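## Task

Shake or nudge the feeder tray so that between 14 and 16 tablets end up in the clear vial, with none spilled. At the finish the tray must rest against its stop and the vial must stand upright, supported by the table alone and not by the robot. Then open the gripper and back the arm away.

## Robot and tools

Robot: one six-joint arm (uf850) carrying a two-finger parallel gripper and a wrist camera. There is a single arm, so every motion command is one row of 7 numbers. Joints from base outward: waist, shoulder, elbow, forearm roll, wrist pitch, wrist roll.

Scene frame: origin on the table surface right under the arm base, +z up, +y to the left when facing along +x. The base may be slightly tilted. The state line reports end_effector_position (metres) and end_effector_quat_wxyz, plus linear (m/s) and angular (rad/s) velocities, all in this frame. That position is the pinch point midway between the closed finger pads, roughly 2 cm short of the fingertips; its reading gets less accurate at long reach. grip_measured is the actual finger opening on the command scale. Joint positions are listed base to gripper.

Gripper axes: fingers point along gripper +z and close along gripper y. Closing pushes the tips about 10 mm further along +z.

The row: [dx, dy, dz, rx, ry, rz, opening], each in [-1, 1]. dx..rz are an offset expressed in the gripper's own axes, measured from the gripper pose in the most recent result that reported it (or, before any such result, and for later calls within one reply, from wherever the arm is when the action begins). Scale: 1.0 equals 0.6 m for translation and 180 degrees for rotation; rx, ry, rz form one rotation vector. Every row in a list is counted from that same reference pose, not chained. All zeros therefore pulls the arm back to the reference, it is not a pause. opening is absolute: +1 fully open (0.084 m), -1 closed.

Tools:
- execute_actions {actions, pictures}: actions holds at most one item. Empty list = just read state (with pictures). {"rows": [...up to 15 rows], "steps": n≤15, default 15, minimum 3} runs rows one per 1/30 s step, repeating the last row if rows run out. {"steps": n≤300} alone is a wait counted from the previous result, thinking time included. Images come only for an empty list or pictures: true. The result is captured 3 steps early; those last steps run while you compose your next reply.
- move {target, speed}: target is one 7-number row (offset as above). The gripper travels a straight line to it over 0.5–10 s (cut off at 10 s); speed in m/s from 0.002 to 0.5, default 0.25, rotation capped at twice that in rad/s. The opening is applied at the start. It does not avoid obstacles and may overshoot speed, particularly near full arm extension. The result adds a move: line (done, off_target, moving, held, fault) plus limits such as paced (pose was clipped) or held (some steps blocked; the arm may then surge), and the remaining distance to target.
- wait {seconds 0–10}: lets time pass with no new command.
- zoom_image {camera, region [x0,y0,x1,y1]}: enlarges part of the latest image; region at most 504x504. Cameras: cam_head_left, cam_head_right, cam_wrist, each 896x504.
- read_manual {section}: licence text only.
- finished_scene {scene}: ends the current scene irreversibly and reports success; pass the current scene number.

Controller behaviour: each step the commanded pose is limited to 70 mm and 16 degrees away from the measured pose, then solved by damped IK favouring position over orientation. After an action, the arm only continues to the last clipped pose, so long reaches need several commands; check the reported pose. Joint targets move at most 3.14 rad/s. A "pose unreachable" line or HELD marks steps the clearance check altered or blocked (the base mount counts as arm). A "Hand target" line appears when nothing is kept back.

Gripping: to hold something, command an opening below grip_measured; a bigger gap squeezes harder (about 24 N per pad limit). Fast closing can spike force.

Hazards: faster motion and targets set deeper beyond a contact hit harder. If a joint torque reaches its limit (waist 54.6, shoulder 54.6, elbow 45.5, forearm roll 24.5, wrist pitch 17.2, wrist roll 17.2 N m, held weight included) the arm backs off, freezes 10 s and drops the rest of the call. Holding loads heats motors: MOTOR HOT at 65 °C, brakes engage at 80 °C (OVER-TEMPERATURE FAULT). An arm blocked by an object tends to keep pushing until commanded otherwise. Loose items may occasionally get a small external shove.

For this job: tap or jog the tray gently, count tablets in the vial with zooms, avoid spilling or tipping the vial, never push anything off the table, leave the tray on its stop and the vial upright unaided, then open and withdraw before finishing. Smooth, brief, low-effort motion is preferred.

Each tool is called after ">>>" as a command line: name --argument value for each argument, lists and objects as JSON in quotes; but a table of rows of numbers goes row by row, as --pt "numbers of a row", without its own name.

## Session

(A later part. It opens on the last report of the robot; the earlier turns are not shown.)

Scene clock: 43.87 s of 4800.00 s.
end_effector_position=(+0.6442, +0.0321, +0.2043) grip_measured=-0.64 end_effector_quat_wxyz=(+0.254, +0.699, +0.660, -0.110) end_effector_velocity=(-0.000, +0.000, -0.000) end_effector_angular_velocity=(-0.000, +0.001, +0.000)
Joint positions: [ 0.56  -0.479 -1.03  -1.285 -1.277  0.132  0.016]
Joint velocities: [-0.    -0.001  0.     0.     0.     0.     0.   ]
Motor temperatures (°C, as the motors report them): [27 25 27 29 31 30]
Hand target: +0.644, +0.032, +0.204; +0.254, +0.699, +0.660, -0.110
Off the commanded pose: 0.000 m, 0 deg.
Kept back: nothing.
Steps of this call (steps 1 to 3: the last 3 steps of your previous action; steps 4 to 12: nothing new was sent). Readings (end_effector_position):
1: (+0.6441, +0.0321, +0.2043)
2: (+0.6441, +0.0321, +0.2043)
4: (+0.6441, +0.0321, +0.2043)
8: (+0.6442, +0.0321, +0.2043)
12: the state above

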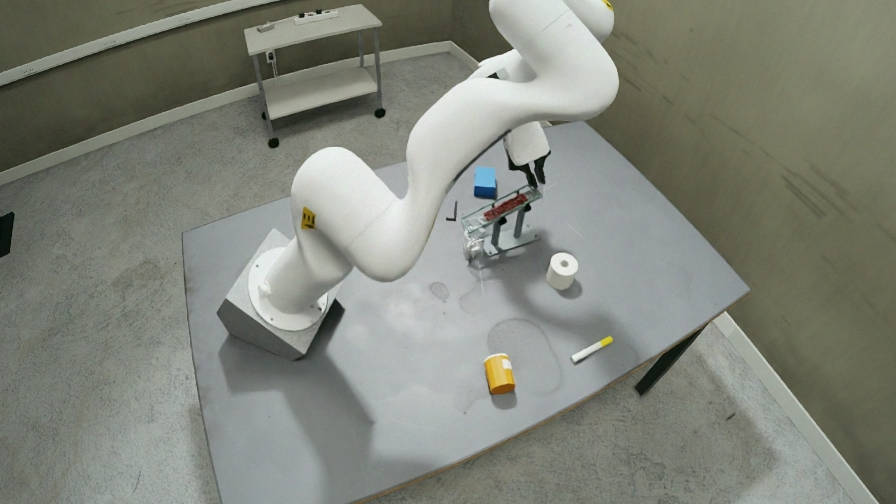

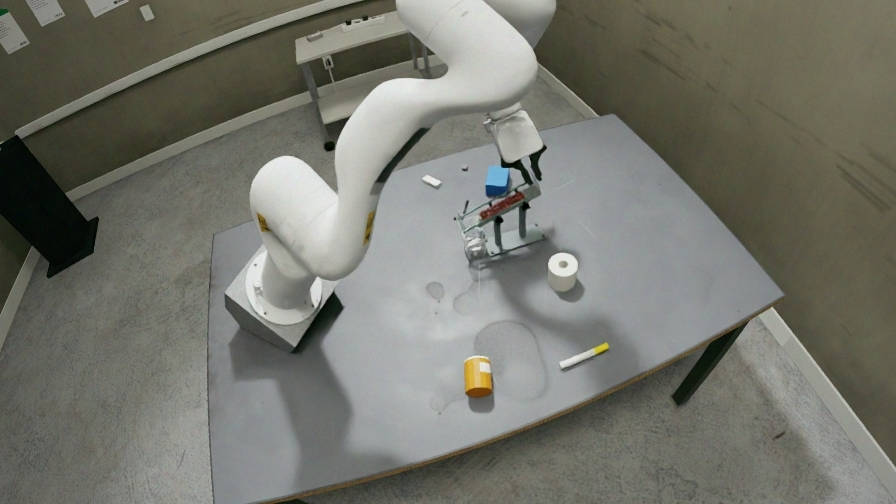

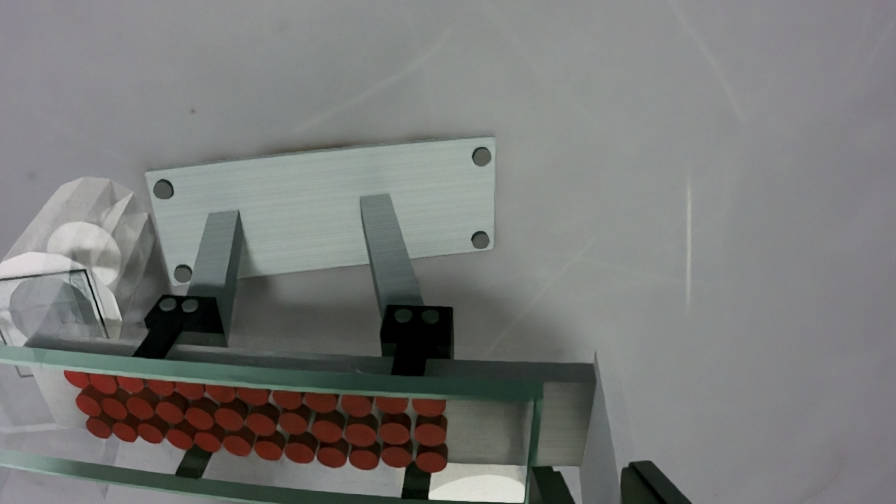

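>>> execute_actions --actions '[{"rows": [[0,0,0,0,0,0,-0.96],[0,0,0,0,0,0,-0.96],[0,0,0,0,0,0,-0.96],[0,0,0,0,0,0,-0.96],[0,0,0,0,0,0,-0.96],[0,0,0,0,0,0,-0.96],[0,0,0,0,0,0,-0.4],[0,0,0,0,0,0,-0.4],[0,0,0,0,0,0,-0.62]], "steps": 15}]'

>>> execute_actions --actions '[]'

Scene clock: 44.57 s of 4800.00 s.
end_effector_position=(+0.6442, +0.0321, +0.2043) grip_measured=-0.63 end_effector_quat_wxyz=(+0.254, +0.698, +0.660, -0.110) end_effector_velocity=(+0.002, -0.000, +0.001) end_effector_angular_velocity=(+0.002, -0.005, -0.001)
Joint positions: [ 0.56  -0.479 -1.03  -1.285 -1.277  0.131  0.016]
Joint velocities: [-0.001  0.001 -0.003 -0.003  0.001  0.001 -0.005]
Motor temperatures (°C, as the motors report them): [27 25 27 29 31 30]
Steps of this call (steps 1 to 9: nothing new was sent; steps 10 to 21: the first 12 steps of this action). Readings (end_effector_position):
10: (+0.6443, +0.0321, +0.2043)
11: (+0.6444, +0.0321, +0.2043)
13: (+0.6444, +0.0321, +0.2042)
17: (+0.6441, +0.0321, +0.2042)
21: the state above

Scene clock: 44.67 s of 4800.00 s.
end_effector_position=(+0.6443, +0.0321, +0.2043) grip_measured=-0.64 end_effector_quat_wxyz=(+0.254, +0.699, +0.660, -0.110) end_effector_velocity=(-0.000, -0.000, +0.000) end_effector_angular_velocity=(+0.000, -0.001, -0.001)
Joint positions: [ 0.56  -0.479 -1.031 -1.285 -1.277  0.131  0.016]
Joint velocities: [ 0.     0.     0.    -0.     0.     0.001 -0.001]
Motor temperatures (°C, as the motors report them): [27 25 27 29 31 30]
Hand target: +0.644, +0.032, +0.204; +0.254, +0.699, +0.660, -0.110
Off the commanded pose: 0.000 m, 0 deg.
Kept back: nothing.
Steps of this call (steps 1 to 3: the last 3 steps of your previous action). Readings (end_effector_position):
1: (+0.6442, +0.0321, +0.2043)
2: (+0.6443, +0.0321, +0.2043)
3: the state above

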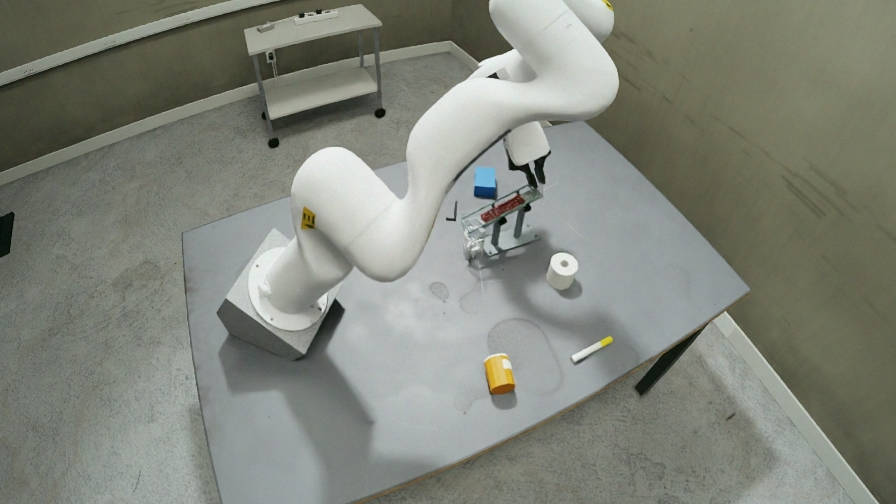

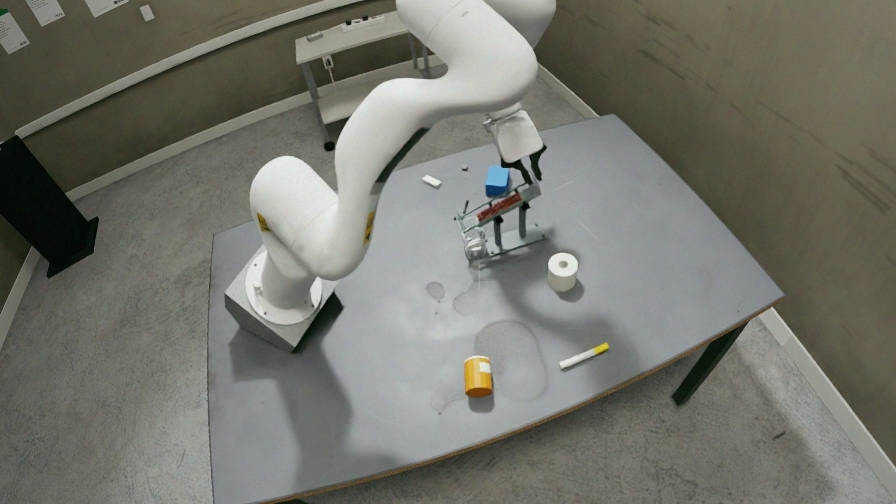

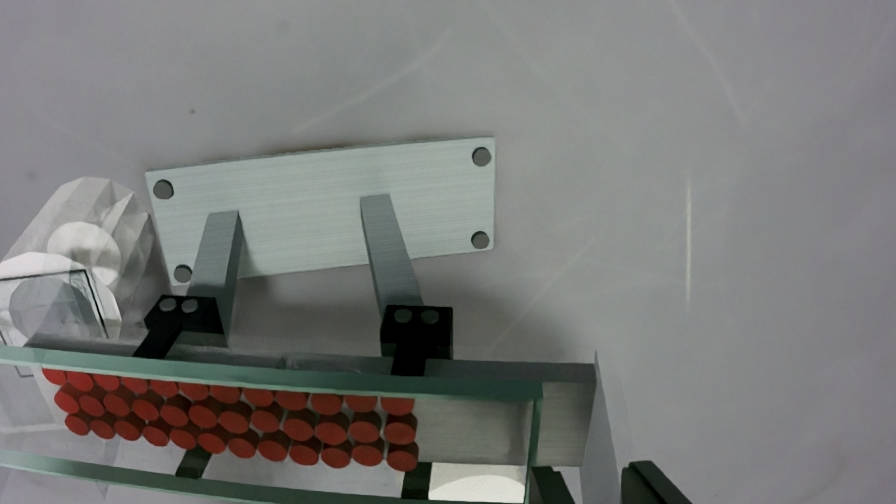

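>>> zoom_image --camera "cam_wrist" --region '[0, 330, 220, 480]'

Region (0, 330, 220, 480) of cam_wrist's 896x504 image, scaled by 2.291, with more detail than that image has; it fills the top 344 rows of this view, and the rest is white.

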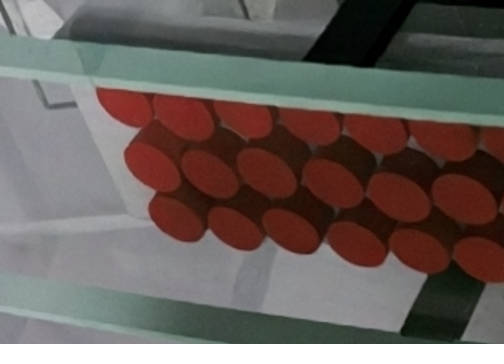

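>>> execute_actions --actions '[{"rows": [[0,0,0,0,0,0,-0.96],[0,0,0,0,0,0,-0.96],[0,0,0,0,0,0,-0.96],[0,0,0,0,0,0,-0.96],[0,0,0,0,0,0,-0.96],[0,0,0,0,0,0,-0.96],[0,0,0,0,0,0,-0.4],[0,0,0,0,0,0,-0.4],[0,0,0,0,0,0,-0.62]], "steps": 15}]'

>>> execute_actions --actions '[{"rows": [[0,0,0,0,0,0,-0.96],[0,0,0,0,0,0,-0.96],[0,0,0,0,0,0,-0.96],[0,0,0,0,0,0,-0.96],[0,0,0,0,0,0,-0.96],[0,0,0,0,0,0,-0.96],[0,0,0,0,0,0,-0.4],[0,0,0,0,0,0,-0.4],[0,0,0,0,0,0,-0.62]], "steps": 15}]'

>>> wait --seconds 0.2

Scene clock: 45.57 s of 4800.00 s.
end_effector_position=(+0.6442, +0.0321, +0.2044) grip_measured=-0.63 end_effector_quat_wxyz=(+0.254, +0.698, +0.660, -0.110) end_effector_velocity=(+0.003, -0.000, +0.001) end_effector_angular_velocity=(+0.003, -0.005, -0.002)
Joint positions: [ 0.56  -0.479 -1.03  -1.285 -1.277  0.131  0.016]
Joint velocities: [-0.001  0.001 -0.004 -0.003  0.001  0.002 -0.006]
Motor temperatures (°C, as the motors report them): [27 25 27 29 31 30]
Steps of this call (steps 1 to 15: nothing new was sent; steps 16 to 27: the first 12 steps of this action). Readings (end_effector_position):
16: (+0.6443, +0.0321, +0.2043)
17: (+0.6443, +0.0321, +0.2043)
19: (+0.6443, +0.0321, +0.2043)
23: (+0.6441, +0.0321, +0.2043)
27: the state above

Scene clock: 46.07 s of 4800.00 s.
end_effector_position=(+0.6442, +0.0321, +0.2044) grip_measured=-0.63 end_effector_quat_wxyz=(+0.254, +0.698, +0.660, -0.110) end_effector_velocity=(+0.003, -0.000, +0.001) end_effector_angular_velocity=(+0.003, -0.005, -0.003)
Joint positions: [ 0.56  -0.479 -1.03  -1.285 -1.277  0.131  0.016]
Joint velocities: [-0.001  0.001 -0.004 -0.003  0.001  0.001 -0.006]
Motor temperatures (°C, as the motors report them): [27 25 27 29 31 30]
Off your previous action's commanded pose: 0.000 m, 0 deg at its last step (step 3 of this call).
Steps of this call (steps 1 to 3: the last 3 steps of your previous action; steps 4 to 15: the first 12 steps of this action, its rows measured from where the robot was after step 3). Readings (end_effector_position):
3: (+0.6443, +0.0321, +0.2044)
4: (+0.6444, +0.0321, +0.2044)
5: (+0.6444, +0.0321, +0.2044)
7: (+0.6444, +0.0321, +0.2043)
11: (+0.6442, +0.0321, +0.2043)
15: the state above

Scene clock: 46.37 s of 4800.00 s.
end_effector_position=(+0.6444, +0.0321, +0.2044) grip_measured=-0.64 end_effector_quat_wxyz=(+0.254, +0.699, +0.660, -0.110) end_effector_velocity=(-0.000, +0.000, -0.000) end_effector_angular_velocity=(+0.000, +0.000, -0.001)
Joint positions: [ 0.56  -0.479 -1.031 -1.285 -1.277  0.131  0.016]
Joint velocities: [ 0.    -0.    -0.     0.    -0.     0.001 -0.   ]
Motor temperatures (°C, as the motors report them): [27 25 27 29 31 30]
Hand target: +0.644, +0.032, +0.204; +0.254, +0.699, +0.660, -0.110
Off the commanded pose: 0.000 m, 0 deg.
Kept back: nothing.
Steps of this call (steps 1 to 3: the last 3 steps of your previous action; steps 4 to 9: nothing new was sent). Readings (end_effector_position):
1: (+0.6443, +0.0321, +0.2044)
2: (+0.6443, +0.0321, +0.2044)
4: (+0.6444, +0.0321, +0.2044)
8: (+0.6444, +0.0321, +0.2044)
9: the state above

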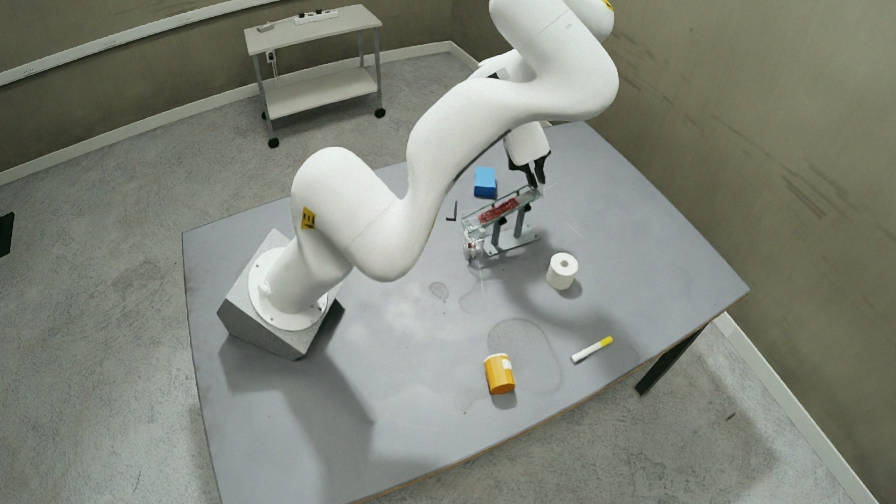

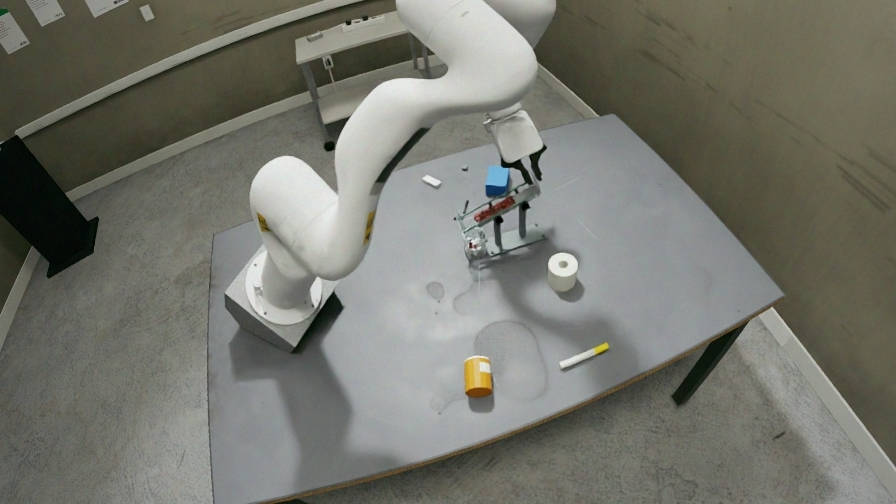

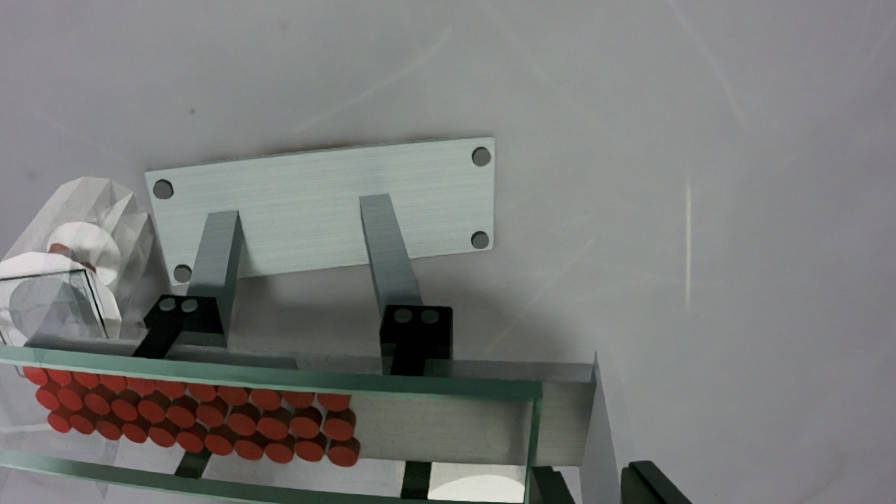

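>>> zoom_image --camera "cam_wrist" --region '[0, 340, 380, 490]'

>>> zoom_image --camera "cam_head_right" --region '[450, 185, 530, 270]'

Region (0, 340, 380, 490) of cam_wrist's 896x504 image, scaled by 1.326, with more detail than that image has; it fills the top 199 rows of this view, and the rest is white.

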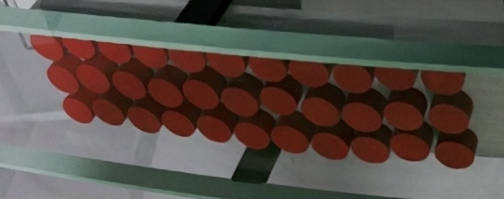

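Region (450, 185, 530, 270) of cam_head_right's 896x504 image, scaled by 5.929, with more detail than that image has; it fills the left 474 columns of this view, and the rest is white.

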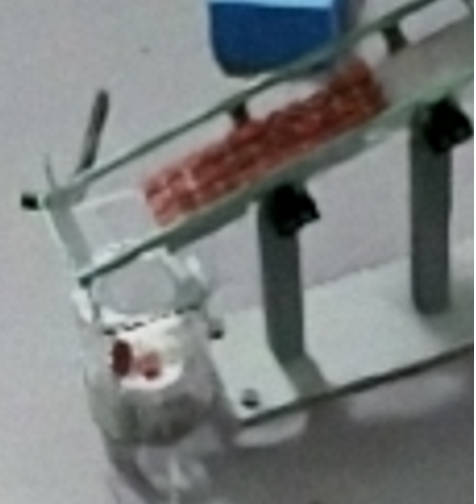

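>>> execute_actions --actions '[{"rows": [[0,0,0,0,0,0,-0.96],[0,0,0,0,0,0,-0.96],[0,0,0,0,0,0,-0.96],[0,0,0,0,0,0,-0.96],[0,0,0,0,0,0,-0.96],[0,0,0,0,0,0,-0.96],[0,0,0,0,0,0,-0.4],[0,0,0,0,0,0,-0.4],[0,0,0,0,0,0,-0.62]], "steps": 15}]'

>>> execute_actions --actions '[{"rows": [[0,0,0,0,0,0,-0.96],[0,0,0,0,0,0,-0.96],[0,0,0,0,0,0,-0.96],[0,0,0,0,0,0,-0.96],[0,0,0,0,0,0,-0.96],[0,0,0,0,0,0,-0.96],[0,0,0,0,0,0,-0.4],[0,0,0,0,0,0,-0.4],[0,0,0,0,0,0,-0.62]], "steps": 15}]'

>>> wait --seconds 0.3

>>> zoom_image --camera "cam_wrist" --region '[0, 200, 320, 490]'

Scene clock: 47.10 s of 4800.00 s.
end_effector_position=(+0.6443, +0.0321, +0.2044) grip_measured=-0.63 end_effector_quat_wxyz=(+0.254, +0.698, +0.660, -0.110) end_effector_velocity=(+0.002, -0.000, +0.001) end_effector_angular_velocity=(+0.003, -0.005, -0.002)
Joint positions: [ 0.56  -0.479 -1.03  -1.285 -1.277  0.131  0.016]
Joint velocities: [-0.001  0.001 -0.004 -0.002  0.001  0.001 -0.006]
Motor temperatures (°C, as the motors report them): [27 25 27 29 31 30]
Steps of this call (steps 1 to 10: nothing new was sent; steps 11 to 22: the first 12 steps of this action). Readings (end_effector_position):
11: (+0.6444, +0.0321, +0.2044)
12: (+0.6444, +0.0321, +0.2044)
14: (+0.6444, +0.0321, +0.2043)
18: (+0.6442, +0.0321, +0.2044)
22: the state above

Scene clock: 47.60 s of 4800.00 s.
end_effector_position=(+0.6443, +0.0321, +0.2044) grip_measured=-0.63 end_effector_quat_wxyz=(+0.254, +0.698, +0.660, -0.110) end_effector_velocity=(+0.003, -0.000, +0.001) end_effector_angular_velocity=(+0.003, -0.005, -0.003)
Joint positions: [ 0.56  -0.479 -1.03  -1.285 -1.277  0.131  0.016]
Joint velocities: [-0.001  0.001 -0.004 -0.002  0.001  0.001 -0.006]
Motor temperatures (°C, as the motors report them): [27 25 27 29 31 30]
Off your previous action's commanded pose: 0.000 m, 0 deg at its last step (step 3 of this call).
Steps of this call (steps 1 to 3: the last 3 steps of your previous action; steps 4 to 15: the first 12 steps of this action, its rows measured from where the robot was after step 3). Readings (end_effector_position):
3: (+0.6444, +0.0321, +0.2044)
4: (+0.6444, +0.0321, +0.2044)
5: (+0.6445, +0.0321, +0.2045)
7: (+0.6445, +0.0321, +0.2044)
11: (+0.6443, +0.0321, +0.2044)
15: the state above

Scene clock: 48.00 s of 4800.00 s.
end_effector_position=(+0.6444, +0.0321, +0.2044) grip_measured=-0.64 end_effector_quat_wxyz=(+0.254, +0.698, +0.660, -0.110) end_effector_velocity=(-0.000, +0.000, -0.000) end_effector_angular_velocity=(+0.000, +0.001, -0.001)
Joint positions: [ 0.56  -0.479 -1.031 -1.285 -1.277  0.131  0.016]
Joint velocities: [-0.    -0.    -0.     0.001  0.    -0.    -0.   ]
Motor temperatures (°C, as the motors report them): [27 25 27 29 31 30]
Hand target: +0.644, +0.032, +0.204; +0.254, +0.698, +0.660, -0.110
Off the commanded pose: 0.000 m, 0 deg.
Kept back: nothing.
Steps of this call (steps 1 to 3: the last 3 steps of your previous action; steps 4 to 12: nothing new was sent). Readings (end_effector_position):
1: (+0.6443, +0.0321, +0.2045)
2: (+0.6443, +0.0321, +0.2045)
4: (+0.6444, +0.0321, +0.2045)
8: (+0.6444, +0.0321, +0.2044)
12: the state above

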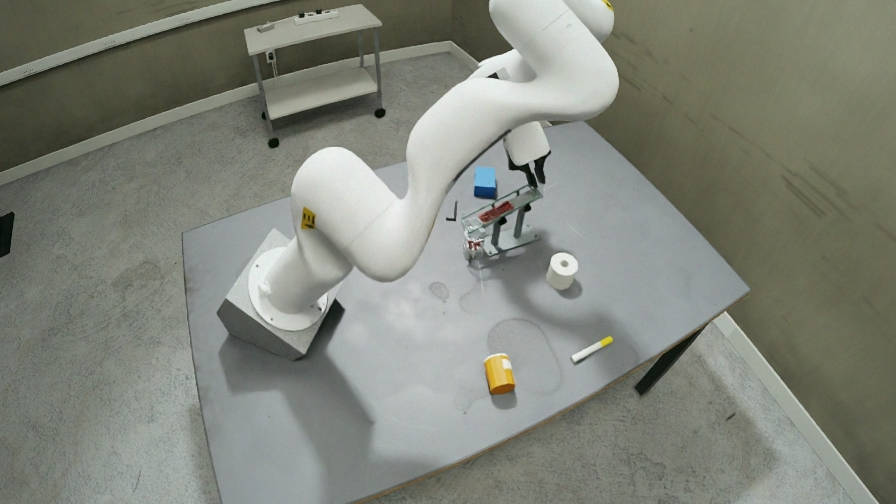

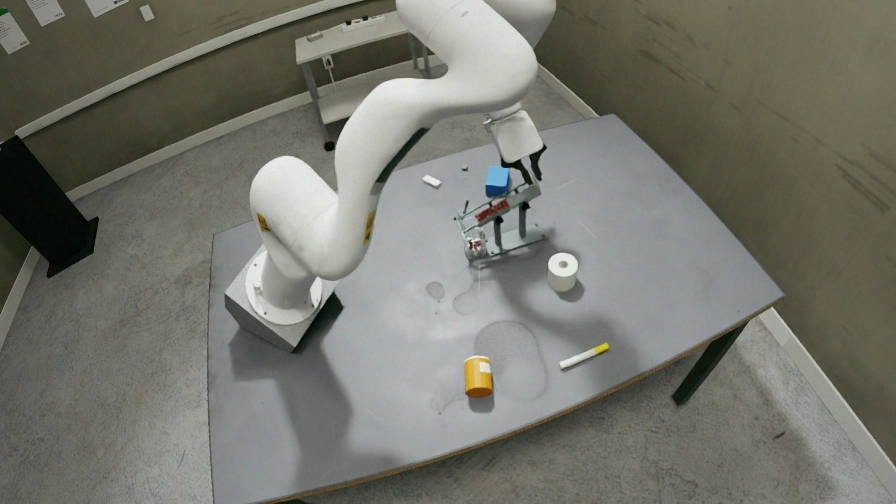

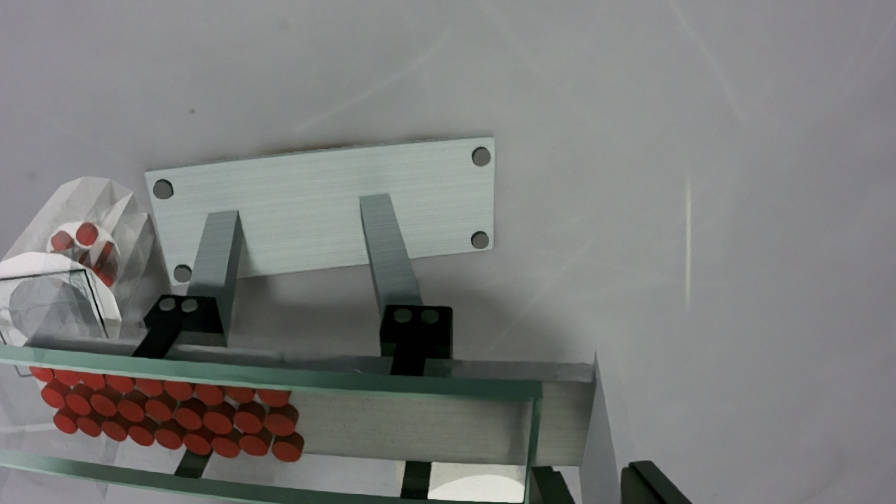

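Region (0, 200, 320, 490) of cam_wrist's 896x504 image, scaled by 1.575, with more detail than that image has; it fills the top 457 rows of this view, and the rest is white.

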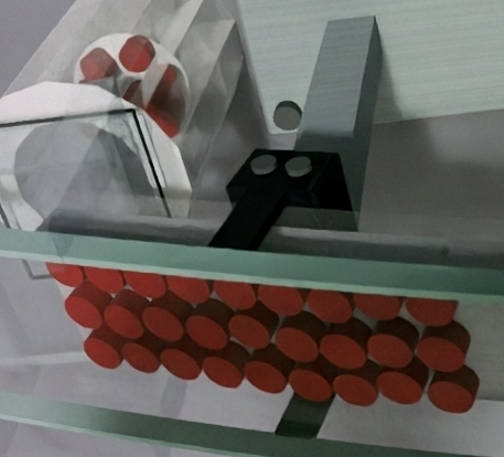

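>>> execute_actions --actions '[{"rows": [[0,0,0,0,0,0,-0.96],[0,0,0,0,0,0,-0.96],[0,0,0,0,0,0,-0.96],[0,0,0,0,0,0,-0.96],[0,0,0,0,0,0,-0.96],[0,0,0,0,0,0,-0.96],[0,0,0,0,0,0,-0.4],[0,0,0,0,0,0,-0.4],[0,0,0,0,0,0,-0.62]], "steps": 15}]'

>>> wait --seconds 0.3

>>> zoom_image --camera "cam_wrist" --region '[0, 200, 320, 490]'

Scene clock: 48.57 s of 4800.00 s.
end_effector_position=(+0.6443, +0.0321, +0.2044) grip_measured=-0.63 end_effector_quat_wxyz=(+0.254, +0.698, +0.660, -0.110) end_effector_velocity=(+0.002, +0.000, +0.001) end_effector_angular_velocity=(+0.003, -0.004, -0.002)
Joint positions: [ 0.56  -0.479 -1.031 -1.285 -1.277  0.131  0.016]
Joint velocities: [-0.001  0.001 -0.004 -0.002  0.001  0.    -0.006]
Motor temperatures (°C, as the motors report them): [27 25 27 29 31 30]
Steps of this call (steps 1 to 5: nothing new was sent; steps 6 to 17: the first 12 steps of this action). Readings (end_effector_position):
6: (+0.6444, +0.0321, +0.2045)
7: (+0.6445, +0.0321, +0.2045)
9: (+0.6445, +0.0321, +0.2044)
13: (+0.6443, +0.0321, +0.2044)
17: the state above

Scene clock: 48.97 s of 4800.00 s.
end_effector_position=(+0.6444, +0.0321, +0.2045) grip_measured=-0.64 end_effector_quat_wxyz=(+0.254, +0.698, +0.660, -0.110) end_effector_velocity=(+0.000, +0.000, -0.000) end_effector_angular_velocity=(-0.000, -0.000, +0.001)
Joint positions: [ 0.56  -0.479 -1.031 -1.285 -1.277  0.131  0.016]
Joint velocities: [-0.    -0.     0.    -0.001 -0.    -0.    -0.   ]
Motor temperatures (°C, as the motors report them): [27 25 27 29 31 30]
Hand target: +0.644, +0.032, +0.204; +0.254, +0.698, +0.660, -0.110
Off the commanded pose: 0.000 m, 0 deg.
Kept back: nothing.
Steps of this call (steps 1 to 3: the last 3 steps of your previous action; steps 4 to 12: nothing new was sent). Readings (end_effector_position):
1: (+0.6443, +0.0321, +0.2045)
2: (+0.6444, +0.0321, +0.2045)
4: (+0.6444, +0.0321, +0.2045)
8: (+0.6444, +0.0321, +0.2045)
12: the state above

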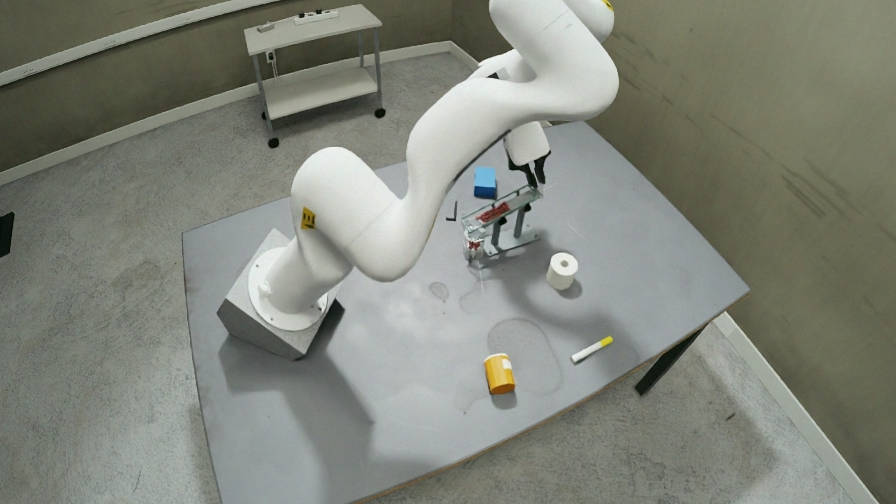

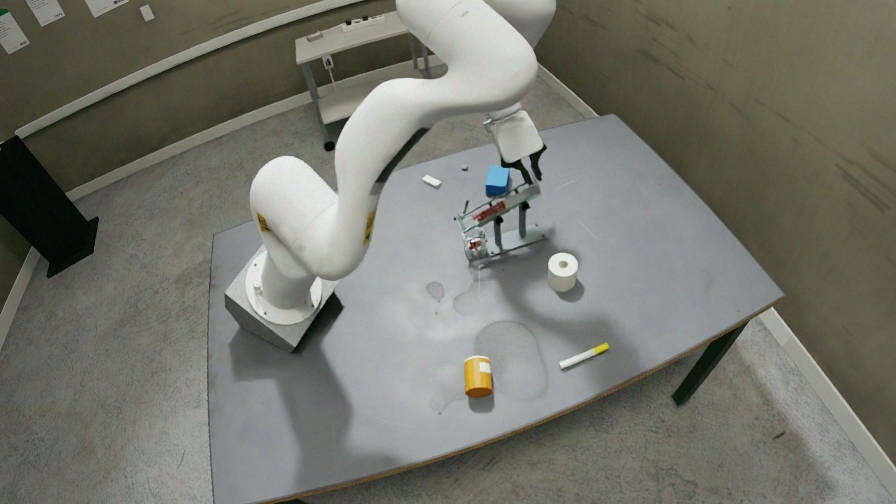

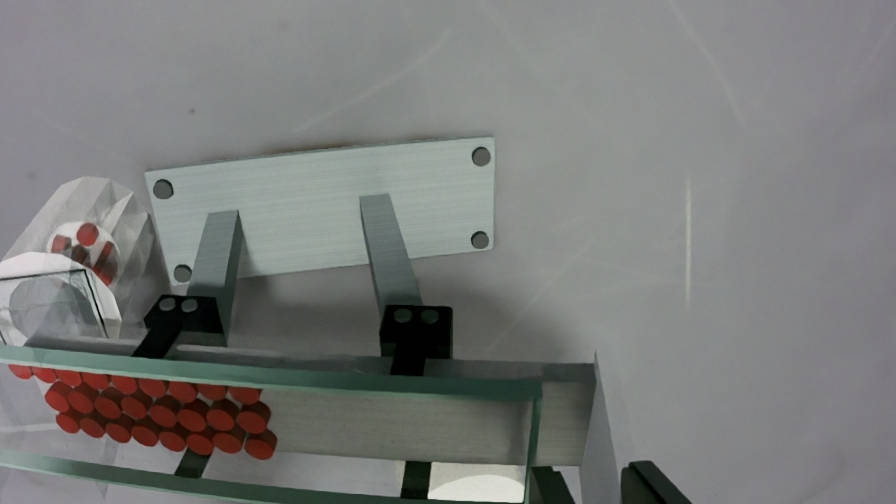

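Region (0, 200, 320, 490) of cam_wrist's 896x504 image, scaled by 1.575, with more detail than that image has; it fills the top 457 rows of this view, and the rest is white.

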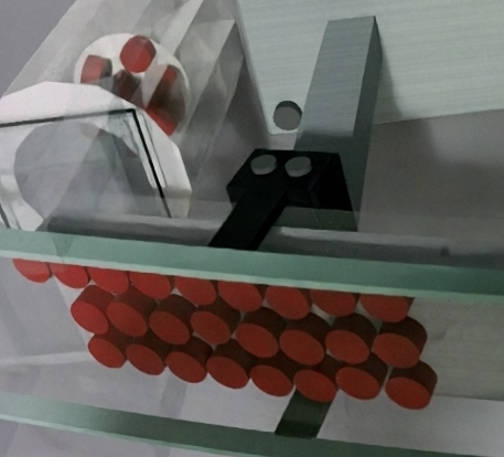

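>>> execute_actions --actions '[{"rows": [[0,0,0,0,0,0,-0.96],[0,0,0,0,0,0,-0.96],[0,0,0,0,0,0,-0.96],[0,0,0,0,0,0,-0.96],[0,0,0,0,0,0,-0.96],[0,0,0,0,0,0,-0.96],[0,0,0,0,0,0,-0.4],[0,0,0,0,0,0,-0.4],[0,0,0,0,0,0,-0.62]], "steps": 15}]'

>>> wait --seconds 0.3

>>> zoom_image --camera "cam_wrist" --region '[0, 200, 320, 490]'

Scene clock: 49.63 s of 4800.00 s.
end_effector_position=(+0.6443, +0.0321, +0.2045) grip_measured=-0.63 end_effector_quat_wxyz=(+0.254, +0.698, +0.660, -0.110) end_effector_velocity=(+0.003, +0.000, +0.001) end_effector_angular_velocity=(+0.003, -0.005, -0.002)
Joint positions: [ 0.56  -0.479 -1.031 -1.285 -1.277  0.131  0.016]
Joint velocities: [-0.001  0.001 -0.004 -0.003  0.001  0.001 -0.006]
Motor temperatures (°C, as the motors report them): [27 25 27 29 31 30]
Steps of this call (steps 1 to 8: nothing new was sent; steps 9 to 20: the first 12 steps of this action). Readings (end_effector_position):
9: (+0.6444, +0.0321, +0.2045)
10: (+0.6445, +0.0321, +0.2045)
12: (+0.6445, +0.0321, +0.2044)
16: (+0.6443, +0.0321, +0.2044)
20: the state above

Scene clock: 50.03 s of 4800.00 s.
end_effector_position=(+0.6444, +0.0321, +0.2045) grip_measured=-0.64 end_effector_quat_wxyz=(+0.254, +0.698, +0.660, -0.110) end_effector_velocity=(-0.000, -0.000, +0.000) end_effector_angular_velocity=(+0.000, +0.000, -0.002)
Joint positions: [ 0.56  -0.479 -1.031 -1.285 -1.277  0.131  0.016]
Joint velocities: [-0.     0.    -0.     0.001  0.     0.     0.   ]
Motor temperatures (°C, as the motors report them): [27 25 27 29 31 30]
Hand target: +0.644, +0.032, +0.204; +0.254, +0.698, +0.660, -0.110
Off the commanded pose: 0.000 m, 0 deg.
Kept back: nothing.
Steps of this call (steps 1 to 3: the last 3 steps of your previous action; steps 4 to 12: nothing new was sent). Readings (end_effector_position):
1: (+0.6443, +0.0321, +0.2045)
2: (+0.6444, +0.0321, +0.2045)
4: (+0.6444, +0.0321, +0.2045)
8: (+0.6444, +0.0321, +0.2045)
12: the state above

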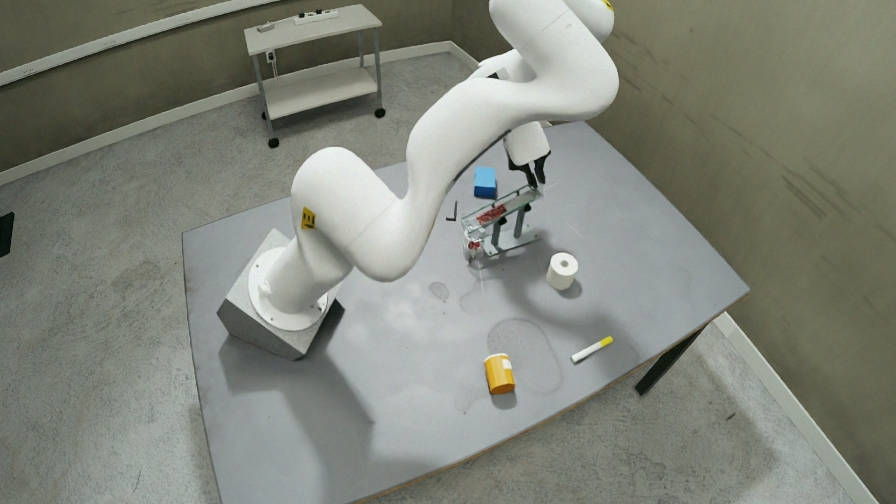

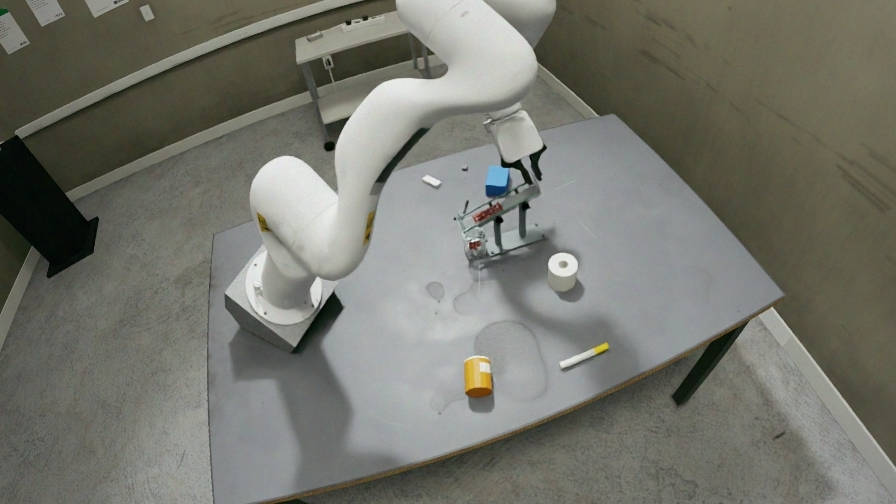

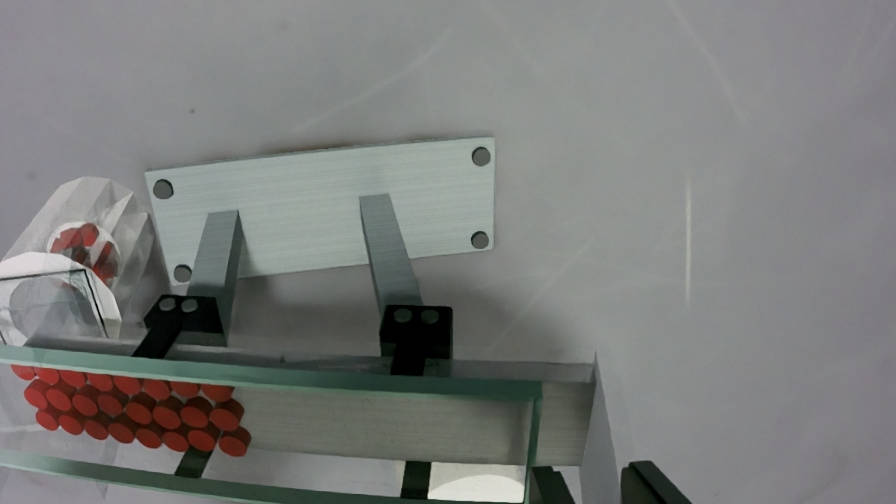

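Region (0, 200, 320, 490) of cam_wrist's 896x504 image, scaled by 1.575, with more detail than that image has; it fills the top 457 rows of this view, and the rest is white.

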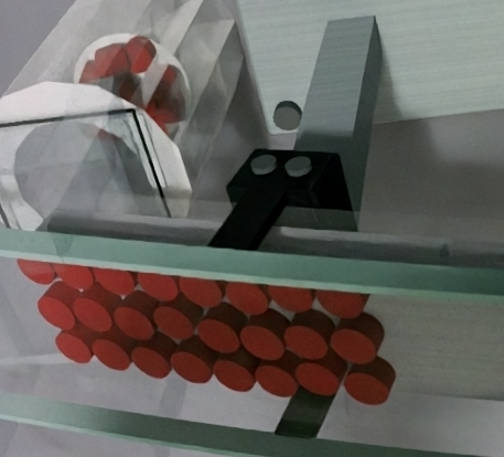

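>>> execute_actions --actions '[{"rows": [[0,0,0,0,0,0,-0.96],[0,0,0,0,0,0,-0.96],[0,0,0,0,0,0,-0.96],[0,0,0,0,0,0,-0.96],[0,0,0,0,0,0,-0.96],[0,0,0,0,0,0,-0.96],[0,0,0,0,0,0,-0.86],[0,0,0,0,0,0,-0.83],[0,0,0,0,0,0,-0.80],[0,0,0,0,0,0,-0.77],[0,0,0,0,0,0,-0.74],[0,0,0,0,0,0,-0.71],[0,0,0,0,0,0,-0.68],[0,0,0,0,0,0,-0.65],[0,0,0,0,0,0,-0.62]], "steps": 15}]'

>>> wait --seconds 0.4

>>> zoom_image --camera "cam_wrist" --region '[0, 200, 320, 490]'

Scene clock: 50.70 s of 4800.00 s.
end_effector_position=(+0.6443, +0.0321, +0.2045) grip_measured=-0.78 end_effector_quat_wxyz=(+0.254, +0.698, +0.660, -0.110) end_effector_velocity=(-0.001, +0.000, +0.001) end_effector_angular_velocity=(-0.002, +0.002, +0.001)
Joint positions: [ 0.56  -0.479 -1.031 -1.285 -1.277  0.131  0.009]
Joint velocities: [ 0.002  0.001  0.001  0.003 -0.003 -0.002  0.041]
Motor temperatures (°C, as the motors report them): [27 25 27 29 31 30]
Steps of this call (steps 1 to 8: nothing new was sent; steps 9 to 20: the first 12 steps of this action). Readings (end_effector_position):
9: (+0.6445, +0.0321, +0.2045)
10: (+0.6446, +0.0321, +0.2045)
12: (+0.6445, +0.0321, +0.2044)
16: (+0.6445, +0.0321, +0.2044)
20: the state above

Scene clock: 51.20 s of 4800.00 s.
end_effector_position=(+0.6444, +0.0321, +0.2045) grip_measured=-0.64 end_effector_quat_wxyz=(+0.254, +0.698, +0.660, -0.110) end_effector_velocity=(-0.000, -0.000, +0.000) end_effector_angular_velocity=(+0.000, +0.000, -0.001)
Joint positions: [ 0.56  -0.479 -1.031 -1.285 -1.277  0.131  0.016]
Joint velocities: [-0.     0.    -0.     0.001  0.     0.     0.   ]
Motor temperatures (°C, as the motors report them): [27 25 27 29 31 30]
Hand target: +0.644, +0.032, +0.204; +0.254, +0.698, +0.660, -0.110
Off the commanded pose: 0.000 m, 0 deg.
Kept back: nothing.
Steps of this call (steps 1 to 3: the last 3 steps of your previous action; steps 4 to 15: nothing new was sent). Readings (end_effector_position):
1: (+0.6443, +0.0321, +0.2045)
2: (+0.6443, +0.0321, +0.2045)
4: (+0.6443, +0.0321, +0.2045)
8: (+0.6443, +0.0321, +0.2045)
15: the state above

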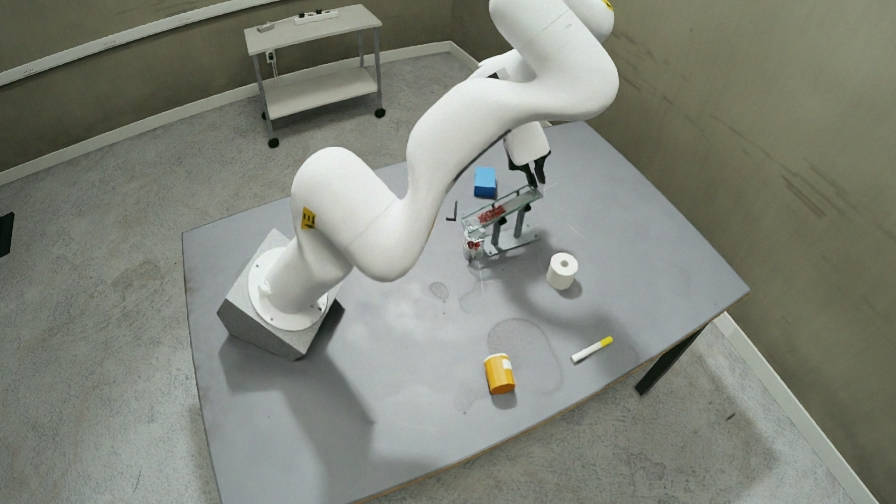

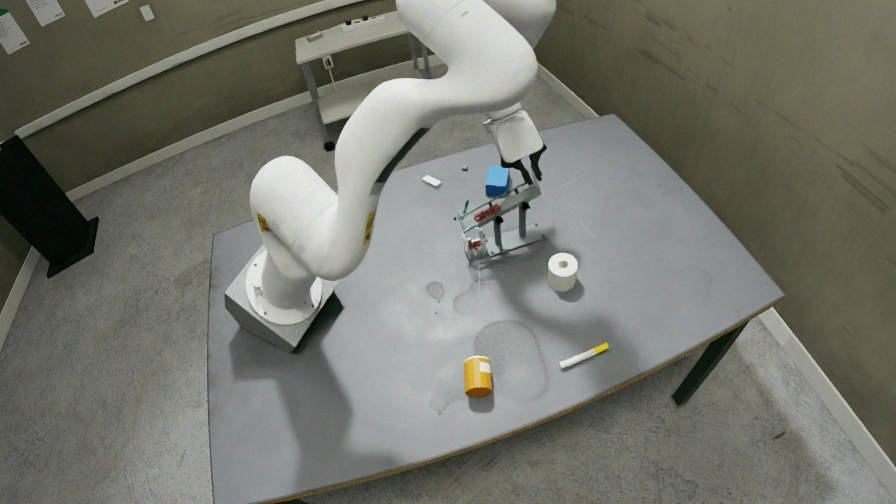

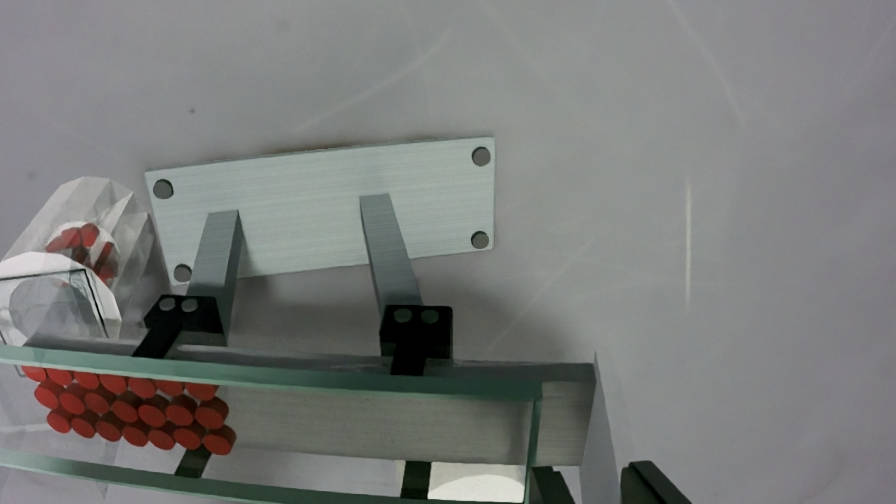

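Region (0, 200, 320, 490) of cam_wrist's 896x504 image, scaled by 1.575, with more detail than that image has; it fills the top 457 rows of this view, and the rest is white.

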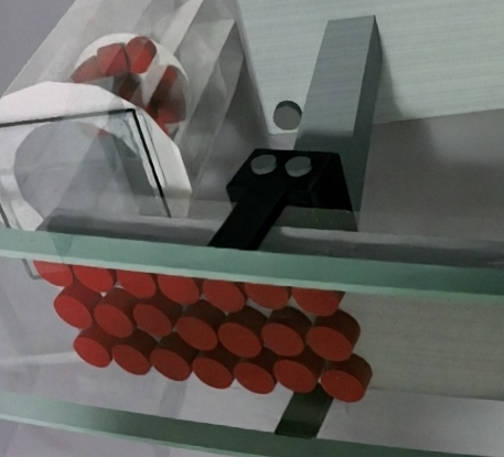

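>>> execute_actions --actions '[{"rows": [[0,0,0,0,0,0,-0.58],[0,0,0,0,0,0,-0.54],[0,0,0,0,0,0,-0.50],[0,0,0,0,0,0,-0.46],[0,0,0,0,0,0,-0.42]], "steps": 7}]'

>>> move --target '[-0.03, -0.13, -0.2, 0, 0.06, 0, -0.42]' --speed 0.15

Scene clock: 51.53 s of 4800.00 s.
end_effector_position=(+0.6443, +0.0321, +0.2043) grip_measured=-0.54 end_effector_quat_wxyz=(+0.254, +0.698, +0.660, -0.110) end_effector_velocity=(-0.000, -0.000, +0.000) end_effector_angular_velocity=(-0.001, +0.000, -0.001)
Joint positions: [ 0.56  -0.479 -1.03  -1.285 -1.277  0.131  0.02 ]
Joint velocities: [ 0.     0.    -0.     0.001 -0.001  0.     0.049]
Motor temperatures (°C, as the motors report them): [27 25 27 29 31 30]
Steps of this call (steps 1 to 6: nothing new was sent; steps 7 to 10: the first 4 steps of this action). Readings (end_effector_position):
7: (+0.6444, +0.0321, +0.2045)
8: (+0.6443, +0.0321, +0.2044)
10: the state above

Scene clock: 53.30 s of 4800.00 s.
end_effector_position=(+0.5447, +0.0772, +0.2988) grip_measured=-0.44 end_effector_quat_wxyz=(+0.191, +0.706, +0.681, -0.044) end_effector_velocity=(-0.001, +0.000, +0.001) end_effector_angular_velocity=(+0.002, -0.001, -0.001)
Joint positions: [ 0.817 -0.248 -0.83  -1.104 -1.23   0.164  0.025]
Joint velocities: [ 0.003  0.003  0.001  0.002 -0.     0.    -0.   ]
Motor temperatures (°C, as the motors report them): [27 25 27 29 31 30]
Hand target: +0.545, +0.077, +0.299; +0.191, +0.706, +0.681, -0.044
Off your previous action's commanded pose: 0.000 m, 0 deg at its last step (step 3 of this call).
Off the commanded pose: 0.001 m, 0 deg.
Kept back: nothing.
move: done

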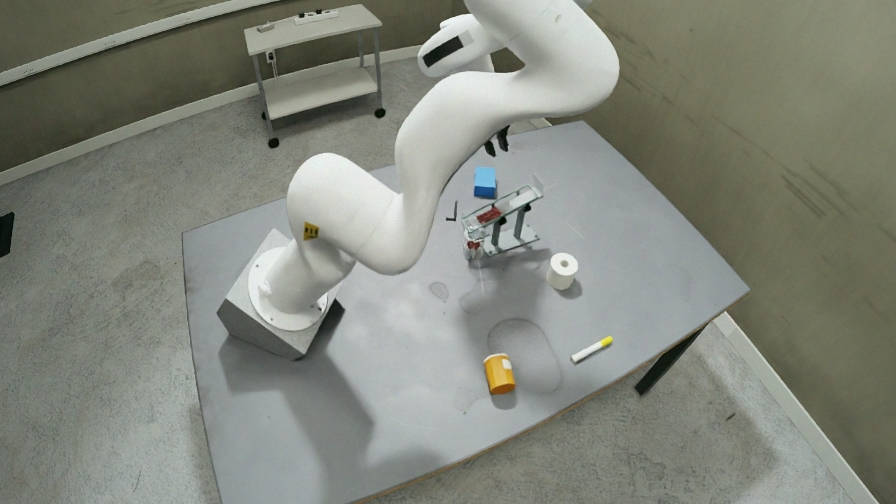

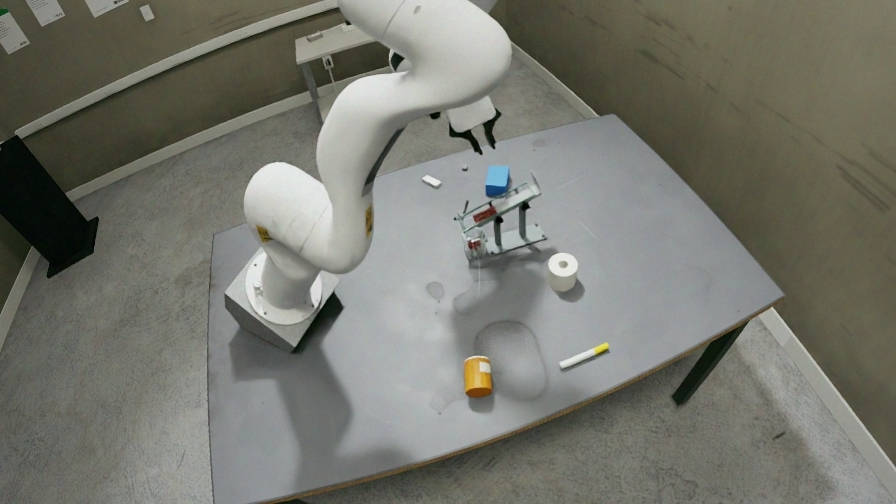

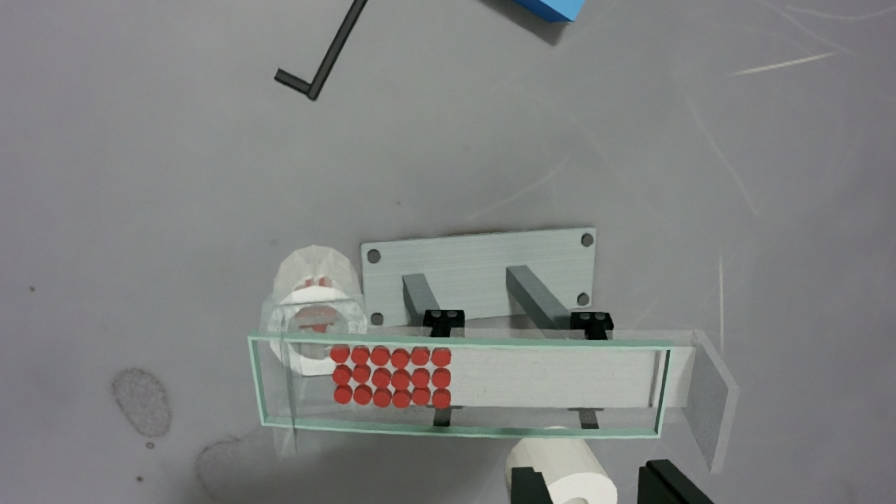

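>>> zoom_image --camera "cam_wrist" --region '[240, 230, 480, 460]'

Region (240, 230, 480, 460) of cam_wrist's 896x504 image, scaled by 2.100, with more detail than that image has; it fills the top 483 rows of this view, and the rest is white.

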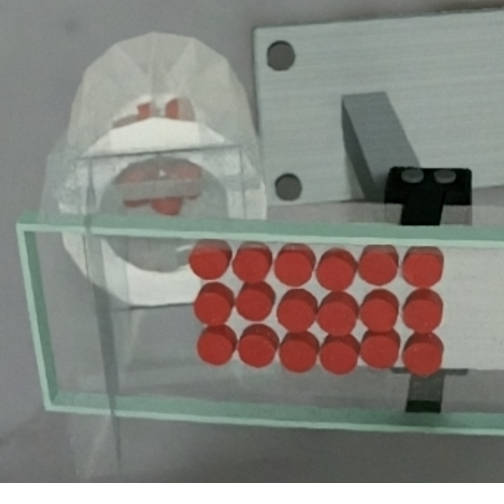

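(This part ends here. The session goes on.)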